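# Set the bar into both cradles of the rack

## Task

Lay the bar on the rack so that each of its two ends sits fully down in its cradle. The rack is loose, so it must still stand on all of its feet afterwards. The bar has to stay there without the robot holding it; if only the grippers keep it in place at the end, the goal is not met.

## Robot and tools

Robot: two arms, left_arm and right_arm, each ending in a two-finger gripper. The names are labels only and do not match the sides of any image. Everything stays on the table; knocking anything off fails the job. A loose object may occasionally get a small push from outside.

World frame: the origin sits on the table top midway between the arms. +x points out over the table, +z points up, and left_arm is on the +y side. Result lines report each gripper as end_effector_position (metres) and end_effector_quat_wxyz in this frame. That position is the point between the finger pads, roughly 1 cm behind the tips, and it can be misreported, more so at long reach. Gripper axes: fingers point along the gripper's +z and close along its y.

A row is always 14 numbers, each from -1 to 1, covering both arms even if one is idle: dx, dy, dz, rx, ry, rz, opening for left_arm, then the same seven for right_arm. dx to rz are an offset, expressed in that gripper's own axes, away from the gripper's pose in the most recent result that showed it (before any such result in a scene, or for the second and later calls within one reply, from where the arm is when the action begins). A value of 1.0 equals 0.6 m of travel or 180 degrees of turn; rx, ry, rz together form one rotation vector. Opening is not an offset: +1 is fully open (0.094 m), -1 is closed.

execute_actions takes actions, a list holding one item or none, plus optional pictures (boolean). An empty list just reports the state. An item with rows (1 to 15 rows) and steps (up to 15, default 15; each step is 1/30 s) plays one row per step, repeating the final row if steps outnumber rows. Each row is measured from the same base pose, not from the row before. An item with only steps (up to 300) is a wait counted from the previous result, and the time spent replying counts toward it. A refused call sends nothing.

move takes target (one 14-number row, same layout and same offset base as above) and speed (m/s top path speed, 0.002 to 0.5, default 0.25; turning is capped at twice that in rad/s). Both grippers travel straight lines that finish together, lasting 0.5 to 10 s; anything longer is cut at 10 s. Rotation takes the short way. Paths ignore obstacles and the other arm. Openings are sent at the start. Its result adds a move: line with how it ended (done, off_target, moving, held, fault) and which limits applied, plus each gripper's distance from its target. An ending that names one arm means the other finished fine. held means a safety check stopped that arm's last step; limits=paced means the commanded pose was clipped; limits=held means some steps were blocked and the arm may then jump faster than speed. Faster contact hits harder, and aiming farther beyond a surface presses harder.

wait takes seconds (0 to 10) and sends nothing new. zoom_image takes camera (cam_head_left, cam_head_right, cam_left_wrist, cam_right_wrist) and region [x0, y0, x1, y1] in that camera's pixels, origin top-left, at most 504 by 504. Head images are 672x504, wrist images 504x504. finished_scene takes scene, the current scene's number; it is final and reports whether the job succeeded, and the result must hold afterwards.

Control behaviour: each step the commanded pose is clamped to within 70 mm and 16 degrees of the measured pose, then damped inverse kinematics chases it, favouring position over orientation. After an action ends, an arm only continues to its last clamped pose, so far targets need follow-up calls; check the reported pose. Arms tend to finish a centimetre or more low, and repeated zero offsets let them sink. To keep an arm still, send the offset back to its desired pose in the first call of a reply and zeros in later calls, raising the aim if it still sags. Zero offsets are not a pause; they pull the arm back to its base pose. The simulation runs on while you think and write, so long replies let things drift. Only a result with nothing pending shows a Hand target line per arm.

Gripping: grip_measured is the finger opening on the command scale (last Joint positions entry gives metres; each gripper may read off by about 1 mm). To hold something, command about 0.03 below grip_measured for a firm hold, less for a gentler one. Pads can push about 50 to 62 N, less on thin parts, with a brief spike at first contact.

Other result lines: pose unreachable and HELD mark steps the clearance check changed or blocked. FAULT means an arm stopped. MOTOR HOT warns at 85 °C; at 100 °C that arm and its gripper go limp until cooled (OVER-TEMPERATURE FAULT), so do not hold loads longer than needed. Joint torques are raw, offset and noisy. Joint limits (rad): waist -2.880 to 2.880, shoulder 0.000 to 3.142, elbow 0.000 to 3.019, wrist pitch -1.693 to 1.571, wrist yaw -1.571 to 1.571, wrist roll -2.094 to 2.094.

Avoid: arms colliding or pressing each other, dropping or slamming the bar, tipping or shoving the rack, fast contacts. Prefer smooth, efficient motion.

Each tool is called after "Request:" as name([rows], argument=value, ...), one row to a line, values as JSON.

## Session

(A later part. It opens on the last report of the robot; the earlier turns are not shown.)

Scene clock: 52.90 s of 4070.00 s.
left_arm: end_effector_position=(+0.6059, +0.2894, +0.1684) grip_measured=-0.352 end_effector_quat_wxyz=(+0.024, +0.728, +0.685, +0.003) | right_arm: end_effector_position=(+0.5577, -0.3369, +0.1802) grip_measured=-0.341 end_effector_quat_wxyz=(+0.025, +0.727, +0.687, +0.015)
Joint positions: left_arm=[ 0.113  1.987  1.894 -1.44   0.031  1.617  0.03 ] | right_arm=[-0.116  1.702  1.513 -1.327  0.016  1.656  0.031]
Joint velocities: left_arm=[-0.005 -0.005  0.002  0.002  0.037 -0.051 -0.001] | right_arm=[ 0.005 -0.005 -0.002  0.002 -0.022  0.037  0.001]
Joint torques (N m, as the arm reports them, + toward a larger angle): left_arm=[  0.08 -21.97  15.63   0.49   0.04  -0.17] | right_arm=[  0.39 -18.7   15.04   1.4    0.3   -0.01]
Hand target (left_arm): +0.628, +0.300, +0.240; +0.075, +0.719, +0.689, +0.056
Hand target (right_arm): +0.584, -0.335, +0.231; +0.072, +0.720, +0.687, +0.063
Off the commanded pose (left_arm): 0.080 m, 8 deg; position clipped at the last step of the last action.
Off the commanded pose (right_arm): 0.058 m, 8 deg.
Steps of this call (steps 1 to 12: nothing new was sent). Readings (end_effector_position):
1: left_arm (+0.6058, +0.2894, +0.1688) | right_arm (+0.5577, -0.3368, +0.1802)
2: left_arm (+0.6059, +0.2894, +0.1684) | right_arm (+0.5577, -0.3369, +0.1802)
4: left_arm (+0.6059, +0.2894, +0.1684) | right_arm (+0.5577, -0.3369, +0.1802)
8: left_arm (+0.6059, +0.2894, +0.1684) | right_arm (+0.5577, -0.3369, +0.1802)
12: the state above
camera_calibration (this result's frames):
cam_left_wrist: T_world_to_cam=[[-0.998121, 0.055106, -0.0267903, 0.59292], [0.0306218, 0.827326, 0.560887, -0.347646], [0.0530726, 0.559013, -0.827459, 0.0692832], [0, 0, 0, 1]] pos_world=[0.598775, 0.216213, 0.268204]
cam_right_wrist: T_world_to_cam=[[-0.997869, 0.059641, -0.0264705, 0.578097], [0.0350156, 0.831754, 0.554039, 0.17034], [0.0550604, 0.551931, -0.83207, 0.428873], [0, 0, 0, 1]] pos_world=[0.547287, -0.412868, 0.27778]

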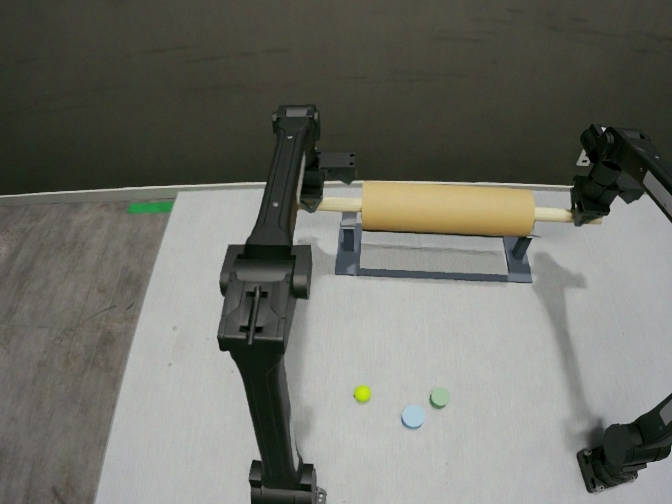

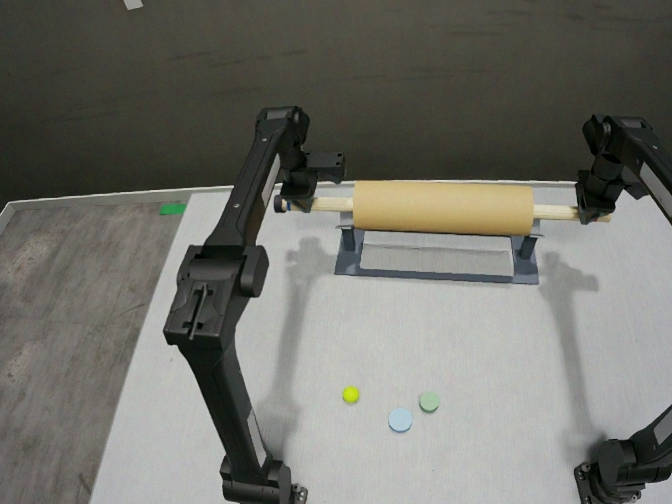

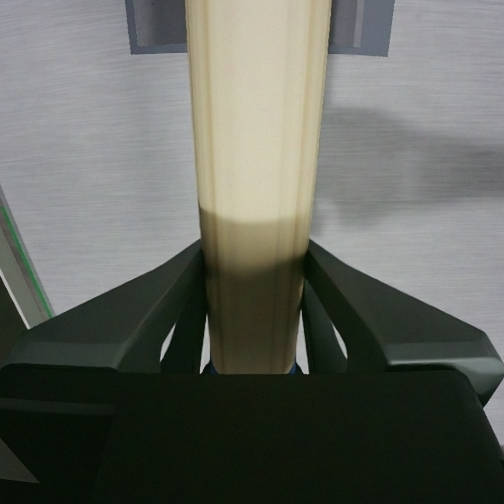

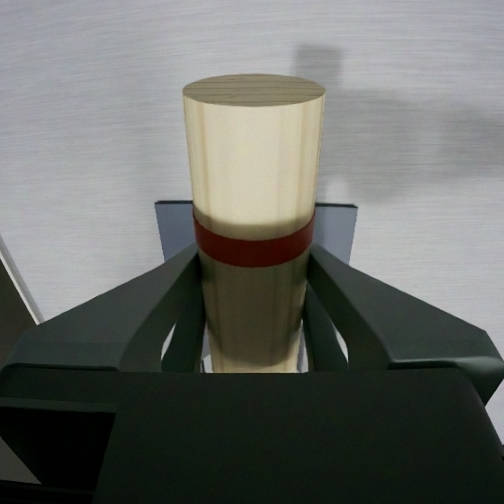

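Request:
execute_actions([
  {"rows":[[0.02,0.044,-0.105,-0.047,0,0,-0.45,0.012,0.052,-0.072,-0.043,0,0,-0.45],[0.02,0.044,-0.098,-0.047,0,0,-0.45,0.012,0.052,-0.062,-0.043,0,0,-0.45],[0.02,0.044,-0.091,-0.047,0,0,-0.45,0.012,0.053,-0.052,-0.043,0,0,-0.45],[0.02,0.044,-0.084,-0.047,0,0,-0.45,0.012,0.054,-0.043,-0.043,0,0,-0.45],[0.02,0.044,-0.077,-0.047,0,0,-0.45,0.012,0.055,-0.034,-0.043,0,0,-0.45],[0.02,0.044,-0.07,-0.047,0,0,-0.45,0.012,0.056,-0.025,-0.043,0,0,-0.45],[0.02,0.044,-0.063,-0.047,0,0,-0.45,0.012,0.056,-0.016,-0.043,0,0,-0.45],[0.02,0.044,-0.056,-0.047,0,0,-0.45,0.012,0.056,-0.007,-0.043,0,0,-0.45]]},
])

Request:
zoom_image(camera="cam_head_right", region=[320,170,580,300])

Scene clock: 58.83 s of 4070.00 s.
left_arm: end_effector_position=(+0.6223, +0.2920, +0.1658) grip_measured=-0.352 end_effector_quat_wxyz=(+0.050, +0.729, +0.683, +0.026) | right_arm: end_effector_position=(+0.5740, -0.3343, +0.1617) grip_measured=-0.341 end_effector_quat_wxyz=(+0.043, +0.727, +0.684, +0.034)
Joint positions: left_arm=[ 0.12   1.987  1.884 -1.362  0.037  1.627  0.03 ] | right_arm=[-0.111  1.722  1.488 -1.229  0.021  1.665  0.031]
Joint velocities: left_arm=[-0.015 -0.024 -0.061  0.002 -0.037 -0.022  0.   ] | right_arm=[-0.005  0.024 -0.027  0.007 -0.11  -0.022 -0.   ]
Joint torques (N m, as the arm reports them, + toward a larger angle): left_arm=[ -0.27 -21.35  10.6    1.16   0.13  -0.08] | right_arm=[  0.12 -18.49  11.52   1.69   0.36   0.02]
Hand target (left_arm): +0.630, +0.301, +0.202; +0.077, +0.723, +0.684, +0.054
Hand target (right_arm): +0.590, -0.332, +0.187; +0.073, +0.724, +0.683, +0.062
Off the commanded pose (left_arm): 0.039 m, 5 deg.
Off the commanded pose (right_arm): 0.030 m, 5 deg.
Steps of this call (steps 1 to 90: nothing new was sent; then 2.43 s passed at rest; steps 91 to 105: all 15 steps of this action). Readings (end_effector_position):
91: left_arm (+0.6063, +0.2895, +0.1684) | right_arm (+0.5577, -0.3370, +0.1802)
92: left_arm (+0.6076, +0.2892, +0.1685) | right_arm (+0.5582, -0.3371, +0.1802)
94: left_arm (+0.6112, +0.2897, +0.1687) | right_arm (+0.5619, -0.3364, +0.1804)
98: left_arm (+0.6211, +0.2916, +0.1694) | right_arm (+0.5720, -0.3348, +0.1775)
105: the state above
camera_calibration (this result's frames):
cam_left_wrist: T_world_to_cam=[[-0.993712, 0.0585643, -0.0954303, 0.616734], [-0.00450833, 0.830685, 0.556725, -0.327351], [0.111877, 0.553654, -0.825197, 0.0294141], [0, 0, 0, 1]] pos_world=[0.60809, 0.219522, 0.265372]
cam_right_wrist: T_world_to_cam=[[-0.994873, 0.0636704, -0.0785699, 0.601716], [0.00959906, 0.832871, 0.553384, 0.192907], [0.100673, 0.549793, -0.829212, 0.38385], [0, 0, 0, 1]] pos_world=[0.558136, -0.410016, 0.258818]

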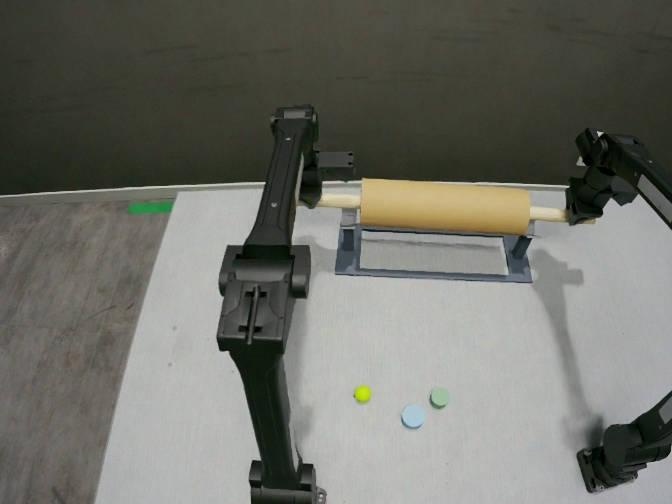

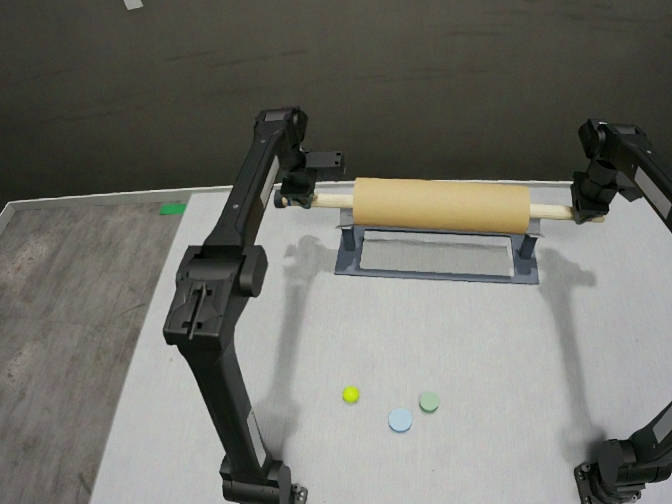

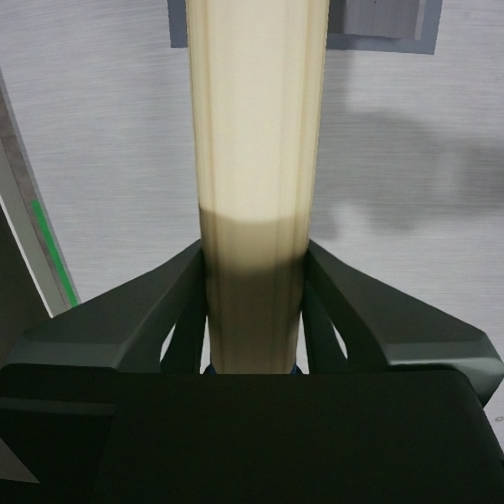

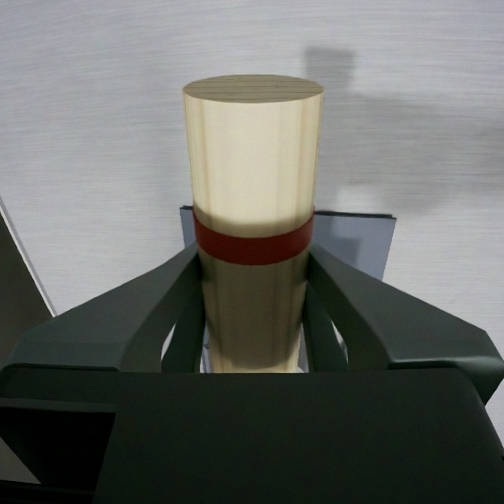

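Region (320, 170, 580, 300) of cam_head_right's 672x504 image, scaled by 1.938, with more detail than that image has.

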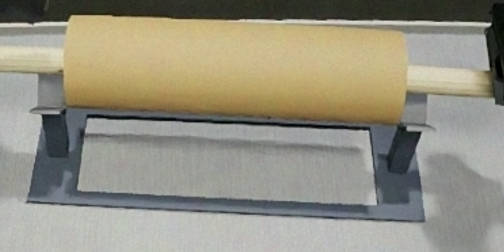

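Request:
execute_actions([
  {"rows":[[0.012,0.012,-0.052,-0.022,0,0,-0.45,0.004,0.025,-0.033,-0.022,0,0,-0.45],[0.012,0.006,-0.046,-0.02,0,0,-0.45,0.004,0.02,-0.027,-0.02,0,0,-0.45],[0.012,0,-0.04,-0.018,0,0,-0.45,0.004,0.016,-0.021,-0.018,0,0,-0.45],[0.012,-0.004,-0.033,-0.016,0,0,-0.45,0.004,0.012,-0.015,-0.016,0,0,-0.45],[0.012,-0.007,-0.026,-0.014,0,0,-0.45,0.004,0.009,-0.009,-0.014,0,0,-0.45],[0.012,-0.009,-0.02,-0.012,0,0,-0.45,0.004,0.007,-0.004,-0.012,0,0,-0.45],[0.012,-0.01,-0.014,-0.012,0,0,-0.45,0.004,0.006,0.001,-0.012,0,0,-0.45],[0.012,-0.011,-0.008,-0.012,0,0,-0.45,0.004,0.005,0.006,-0.012,0,0,-0.45]]},
])

Scene clock: 62.57 s of 4070.00 s.
left_arm: end_effector_position=(+0.6020, +0.2920, +0.1239) grip_measured=-0.352 end_effector_quat_wxyz=(+0.030, +0.729, +0.684, +0.004) | right_arm: end_effector_position=(+0.5554, -0.3345, +0.1303) grip_measured=-0.341 end_effector_quat_wxyz=(+0.024, +0.728, +0.685, +0.012)
Joint positions: left_arm=[ 0.12   1.989  1.779 -1.314  0.038  1.627  0.03 ] | right_arm=[-0.11   1.732  1.419 -1.208  0.019  1.665  0.031]
Joint velocities: left_arm=[-0.005  0.005  0.012  0.051  0.066 -0.095 -0.   ] | right_arm=[-0.005 -0.005 -0.007  0.051 -0.037 -0.037 -0.001]
Joint torques (N m, as the arm reports them, + toward a larger angle): left_arm=[ -0.09 -22.64  10.3    0.97   0.11  -0.05] | right_arm=[  0.24 -18.48  11.66   1.78   0.14   0.12]
Hand target (left_arm): +0.613, +0.300, +0.169; +0.063, +0.727, +0.682, +0.039
Hand target (right_arm): +0.576, -0.332, +0.159; +0.057, +0.727, +0.683, +0.047
Off the commanded pose (left_arm): 0.048 m, 6 deg.
Off the commanded pose (right_arm): 0.036 m, 5 deg.
Steps of this call (steps 1 to 90: nothing new was sent; then 0.23 s passed at rest; steps 91 to 105: all 15 steps of this action). Readings (end_effector_position):
91: left_arm (+0.6211, +0.2920, +0.1622) | right_arm (+0.5731, -0.3342, +0.1605)
92: left_arm (+0.6205, +0.2921, +0.1603) | right_arm (+0.5726, -0.3343, +0.1597)
94: left_arm (+0.6181, +0.2921, +0.1535) | right_arm (+0.5706, -0.3343, +0.1566)
98: left_arm (+0.6074, +0.2920, +0.1342) | right_arm (+0.5602, -0.3346, +0.1430)
105: the state above
camera_calibration (this result's frames):
cam_left_wrist: T_world_to_cam=[[-0.997611, 0.0586034, -0.0365769, 0.587654], [0.0284571, 0.831087, 0.555415, -0.323857], [0.0629477, 0.553047, -0.830769, 0.0274359], [0, 0, 0, 1]] pos_world=[0.593739, 0.219542, 0.224163]
cam_right_wrist: T_world_to_cam=[[-0.997786, 0.0631589, -0.0208306, 0.574668], [0.0412427, 0.833348, 0.551208, 0.193552], [0.0521728, 0.549129, -0.834108, 0.387131], [0, 0, 0, 1]] pos_world=[0.545216, -0.410176, 0.228192]

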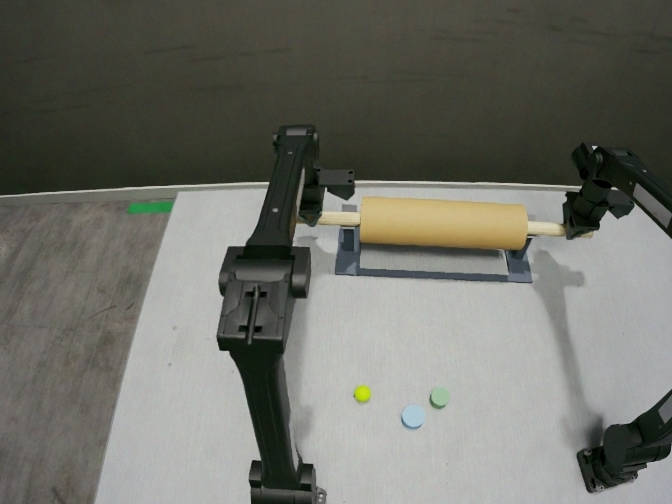

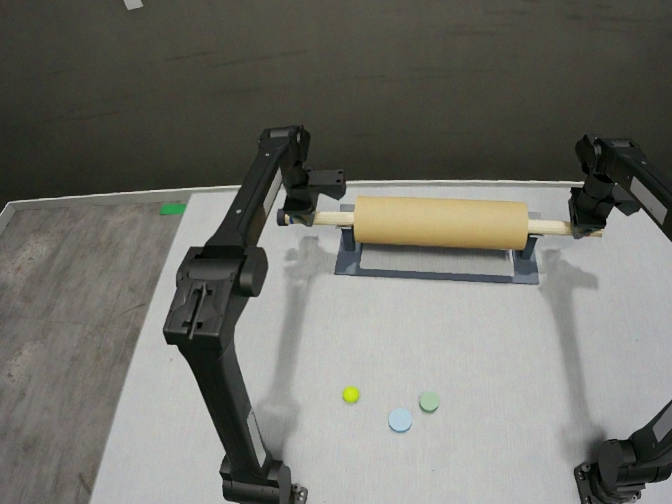

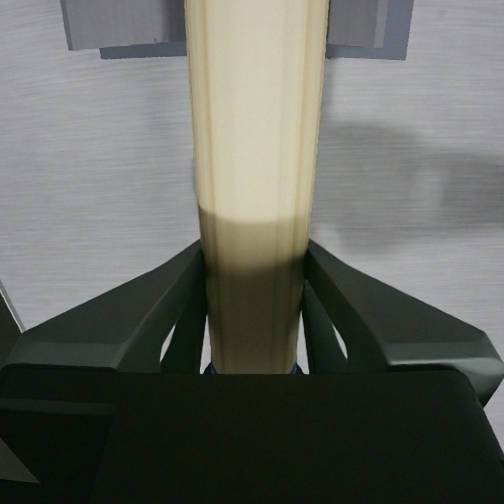

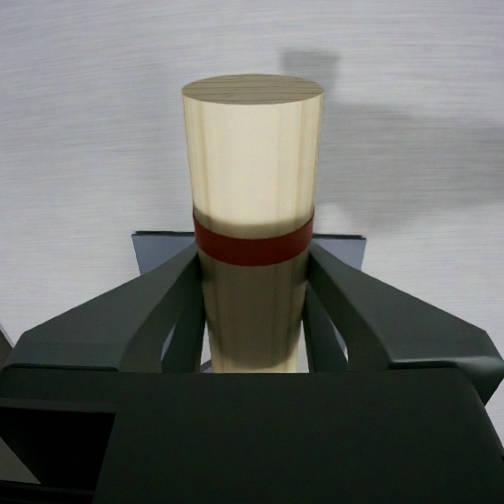

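Request:
execute_actions([
  {"rows":[[0.012,0.026,-0.066,-0.03,0,0,-0.45,0.005,0.042,-0.04,-0.03,0,0,-0.45],[0.012,0.028,-0.059,-0.03,0,0,-0.45,0.005,0.044,-0.034,-0.03,0,0,-0.45],[0.012,0.03,-0.052,-0.03,0,0,-0.45,0.005,0.046,-0.028,-0.03,0,0,-0.45],[0.012,0.03,-0.045,-0.03,0,0,-0.45,0.005,0.046,-0.022,-0.03,0,0,-0.45],[0.012,0.03,-0.038,-0.03,0,0,-0.45,0.005,0.046,-0.016,-0.03,0,0,-0.45],[0.012,0.03,-0.031,-0.03,0,0,-0.45,0.005,0.046,-0.01,-0.03,0,0,-0.45],[0.012,0.03,-0.024,-0.03,0,0,-0.45,0.005,0.046,-0.004,-0.03,0,0,-0.45]]},
], pictures=false)

Request:
move(target=[0,0.008,-0.005,-0.008,0,0,-0.45,0,0.012,0,-0.008,0,0,-0.45])

Scene clock: 66.50 s of 4070.00 s.
left_arm: end_effector_position=(+0.6103, +0.2923, +0.1132) grip_measured=-0.352 end_effector_quat_wxyz=(+0.042, +0.727, +0.685, +0.016) | right_arm: end_effector_position=(+0.5664, -0.3342, +0.1150) grip_measured=-0.341 end_effector_quat_wxyz=(+0.033, +0.726, +0.686, +0.022)
Joint positions: left_arm=[ 0.12   1.995  1.758 -1.252  0.039  1.623  0.03 ] | right_arm=[-0.11   1.755  1.408 -1.146  0.02   1.661  0.031]
Joint velocities: left_arm=[-0.015 -0.015 -0.002  0.002  0.007 -0.007 -0.001] | right_arm=[-0.015  0.005  0.007 -0.007 -0.007  0.022 -0.   ]
Joint torques (N m, as the arm reports them, + toward a larger angle): left_arm=[ -0.46 -20.34   9.51   1.15   0.19  -0.05] | right_arm=[ -0.19 -17.01  10.7    1.57   0.32   0.11]
Hand target (left_arm): +0.619, +0.299, +0.139; +0.064, +0.726, +0.683, +0.036
Hand target (right_arm): +0.582, -0.333, +0.134; +0.058, +0.726, +0.683, +0.044
Off the commanded pose (left_arm): 0.028 m, 3 deg.
Off the commanded pose (right_arm): 0.025 m, 4 deg.
Steps of this call (steps 1 to 90: nothing new was sent; then 0.43 s passed at rest; steps 91 to 105: all 15 steps of this action). Readings (end_effector_position):
91: left_arm (+0.6030, +0.2920, +0.1239) | right_arm (+0.5561, -0.3345, +0.1303)
92: left_arm (+0.6035, +0.2921, +0.1240) | right_arm (+0.5566, -0.3345, +0.1303)
94: left_arm (+0.6056, +0.2921, +0.1237) | right_arm (+0.5588, -0.3344, +0.1297)
98: left_arm (+0.6100, +0.2923, +0.1186) | right_arm (+0.5656, -0.3342, +0.1245)
105: the state above

Scene clock: 67.43 s of 4070.00 s.
left_arm: end_effector_position=(+0.6100, +0.2923, +0.1127) grip_measured=-0.352 end_effector_quat_wxyz=(+0.042, +0.727, +0.685, +0.016) | right_arm: end_effector_position=(+0.5666, -0.3340, +0.1135) grip_measured=-0.341 end_effector_quat_wxyz=(+0.034, +0.726, +0.687, +0.024)
Joint positions: left_arm=[ 0.12   1.995  1.757 -1.252  0.038  1.621  0.03 ] | right_arm=[-0.11   1.755  1.403 -1.138  0.019  1.659  0.031]
Joint velocities: left_arm=[-0.005 -0.005  0.027  0.002 -0.051  0.022 -0.001] | right_arm=[-0.015 -0.005 -0.017 -0.017 -0.007 -0.037  0.   ]
Joint torques (N m, as the arm reports them, + toward a larger angle): left_arm=[ -1.35 -18.58   8.09   1.48   0.09  -0.14] | right_arm=[ -0.73 -15.39   9.25   1.21   0.15   0.08]
Hand target (left_arm): +0.615, +0.292, +0.117; +0.051, +0.727, +0.685, +0.025
Hand target (right_arm): +0.574, -0.335, +0.116; +0.042, +0.726, +0.686, +0.031
Off the commanded pose (left_arm): 0.006 m, 2 deg.
Off the commanded pose (right_arm): 0.007 m, 1 deg.
move: done
camera_calibration (this result's frames):
cam_left_wrist: T_world_to_cam=[[-0.996145, 0.0525064, -0.0702699, 0.599805], [0.00467531, 0.831712, 0.555187, -0.30383], [0.0875952, 0.552719, -0.828752, 0.00229547], [0, 0, 0, 1]] pos_world=[0.598712, 0.219937, 0.212733]
cam_right_wrist: T_world_to_cam=[[-0.997022, 0.0574669, -0.0514244, 0.586614], [0.0194564, 0.832723, 0.553348, 0.213825], [0.0746215, 0.550699, -0.831361, 0.359722], [0, 0, 0, 1]] pos_world=[0.553864, -0.409866, 0.210905]

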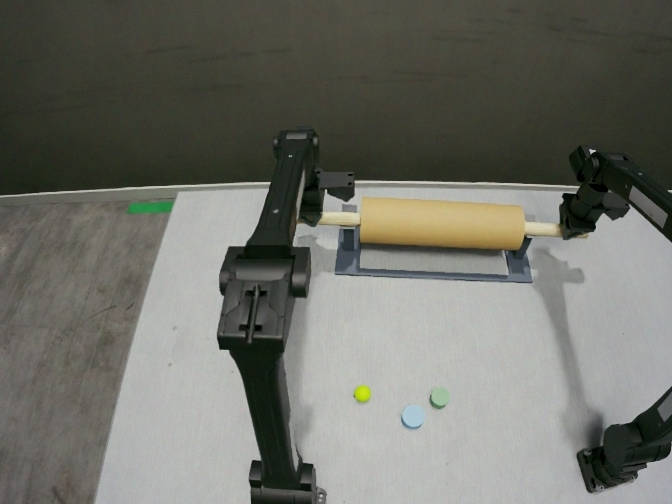

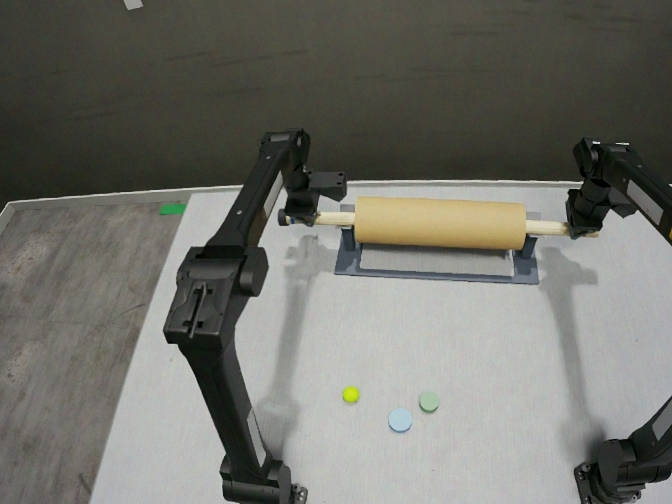

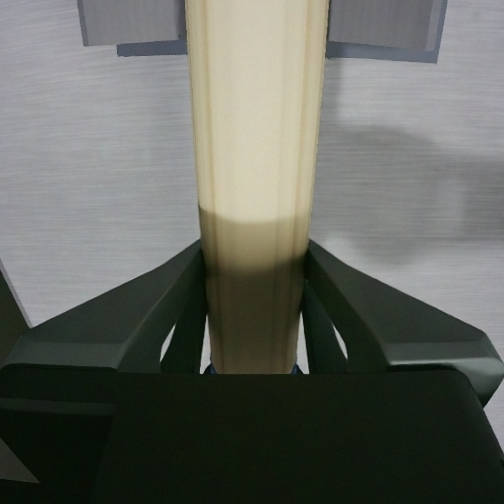

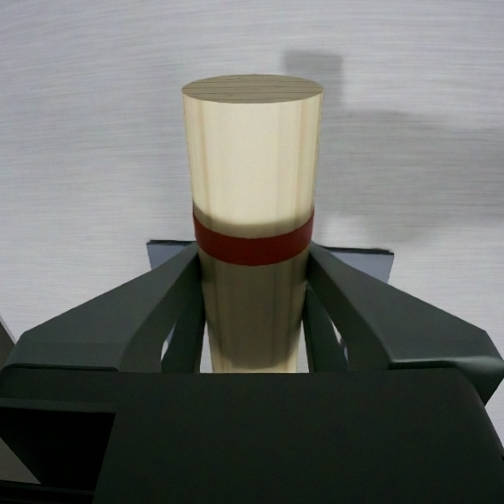

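Seated. Release and withdraw.

Request:
execute_actions([
  {"rows":[[0,0,0,0,0,0,1,0,0,0,0,0,0,1]],"steps":12},
], pictures=false)

Request:
move(target=[0,0.01,-0.18,-0.02,0,0,1,0,0.01,-0.17,-0.02,0,0,1], speed=0.2)

Scene clock: 69.80 s of 4070.00 s.
left_arm: end_effector_position=(+0.6100, +0.2923, +0.1127) grip_measured=+1.000 end_effector_quat_wxyz=(+0.042, +0.727, +0.685, +0.016) | right_arm: end_effector_position=(+0.5660, -0.3340, +0.1129) grip_measured=+1.000 end_effector_quat_wxyz=(+0.033, +0.726, +0.687, +0.023)
Joint positions: left_arm=[ 0.12   1.995  1.757 -1.252  0.038  1.621  0.094] | right_arm=[-0.11   1.755  1.402 -1.138  0.019  1.659  0.094]
Joint velocities: left_arm=[-0.015 -0.005 -0.027 -0.007  0.007 -0.007  0.   ] | right_arm=[-0.015 -0.015 -0.002  0.002  0.051 -0.022  0.   ]
Joint torques (N m, as the arm reports them, + toward a larger angle): left_arm=[ -1.7  -17.93   8.25   0.65   0.02  -0.14] | right_arm=[ -0.39 -16.33   8.67   0.76   0.06   0.01]
Hand target (left_arm): +0.610, +0.292, +0.113; +0.042, +0.727, +0.685, +0.016
Hand target (right_arm): +0.567, -0.334, +0.113; +0.034, +0.726, +0.687, +0.024
Off the commanded pose (left_arm): 0.000 m, 0 deg.
Off the commanded pose (right_arm): 0.001 m, 0 deg.
Steps of this call (steps 1 to 59: nothing new was sent; steps 60 to 71: all 12 steps of this action). Readings (end_effector_position):
60: left_arm (+0.6100, +0.2923, +0.1127) | right_arm (+0.5663, -0.3340, +0.1132)
61: left_arm (+0.6100, +0.2923, +0.1127) | right_arm (+0.5663, -0.3340, +0.1132)
63: left_arm (+0.6100, +0.2923, +0.1127) | right_arm (+0.5662, -0.3340, +0.1130)
67: left_arm (+0.6100, +0.2923, +0.1127) | right_arm (+0.5660, -0.3340, +0.1129)
71: the state above

Scene clock: 71.13 s of 4070.00 s.
left_arm: end_effector_position=(+0.5947, +0.2942, +0.1832) grip_measured=+1.000 end_effector_quat_wxyz=(+0.041, +0.726, +0.687, +0.014) | right_arm: end_effector_position=(+0.5562, -0.3348, +0.2050) grip_measured=+1.000 end_effector_quat_wxyz=(+0.051, +0.725, +0.686, +0.042)
Joint positions: left_arm=[ 0.123  1.923  1.832 -1.404  0.039  1.621  0.094] | right_arm=[-0.11   1.64   1.496 -1.296  0.021  1.659  0.094]
Joint velocities: left_arm=[-0.005 -0.005  0.002 -0.017 -0.022 -0.022  0.   ] | right_arm=[-0.005 -0.005  0.002  0.002  0.022 -0.066  0.   ]
Joint torques (N m, as the arm reports them, + toward a larger angle): left_arm=[ -1.03 -19.    12.58   0.19   0.13  -0.1 ] | right_arm=[ -0.57 -14.65  11.55   0.49   0.11   0.04]
Hand target (left_arm): +0.606, +0.298, +0.220; +0.064, +0.725, +0.685, +0.038
Hand target (right_arm): +0.563, -0.334, +0.214; +0.056, +0.724, +0.686, +0.045
Off the commanded pose (left_arm): 0.040 m, 4 deg.
Off the commanded pose (right_arm): 0.013 m, 1 deg.
move: off_target (left_arm, right_arm); limits=paced
camera_calibration (this result's frames):
cam_left_wrist: T_world_to_cam=[[-0.996559, 0.0494748, -0.0665033, 0.589921], [0.0043051, 0.832138, 0.554552, -0.3442], [0.0827763, 0.552358, -0.829487, 0.0641144], [0, 0, 0, 1]] pos_world=[0.584065, 0.221821, 0.283291]
cam_right_wrist: T_world_to_cam=[[-0.993146, 0.0576766, -0.101657, 0.58919], [-0.00820038, 0.833232, 0.552863, 0.179683], [0.116591, 0.549907, -0.827048, 0.412598], [0, 0, 0, 1]] pos_world=[0.53852, -0.41059, 0.301793]

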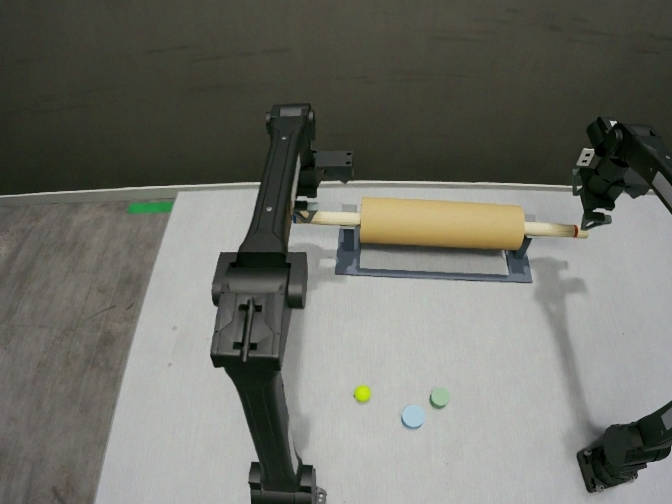

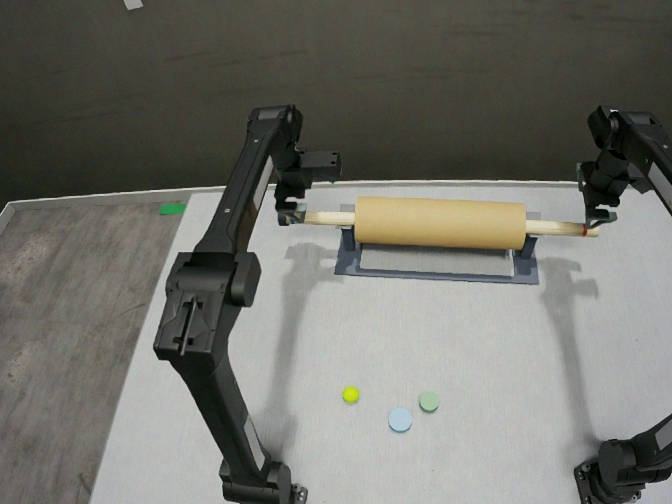

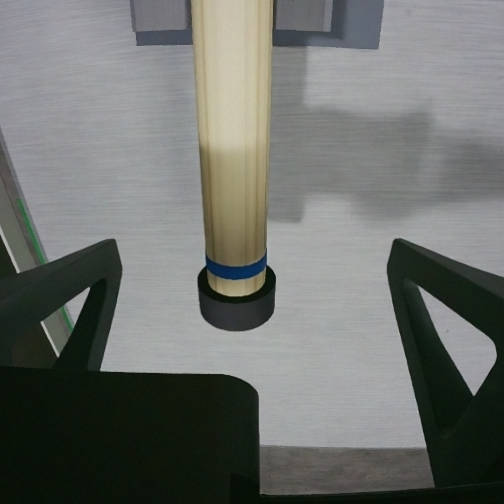

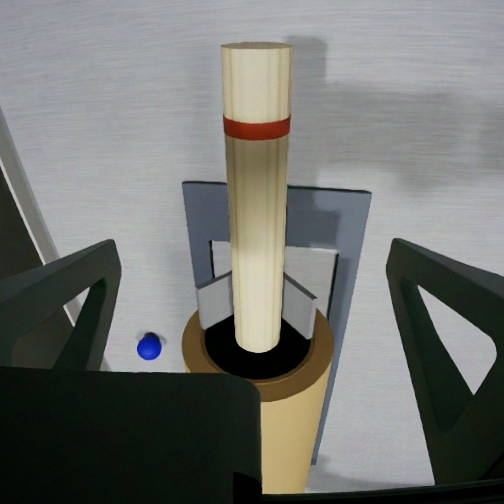

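Request:
finished_scene(scene=1)

The scene is finished: the task was done.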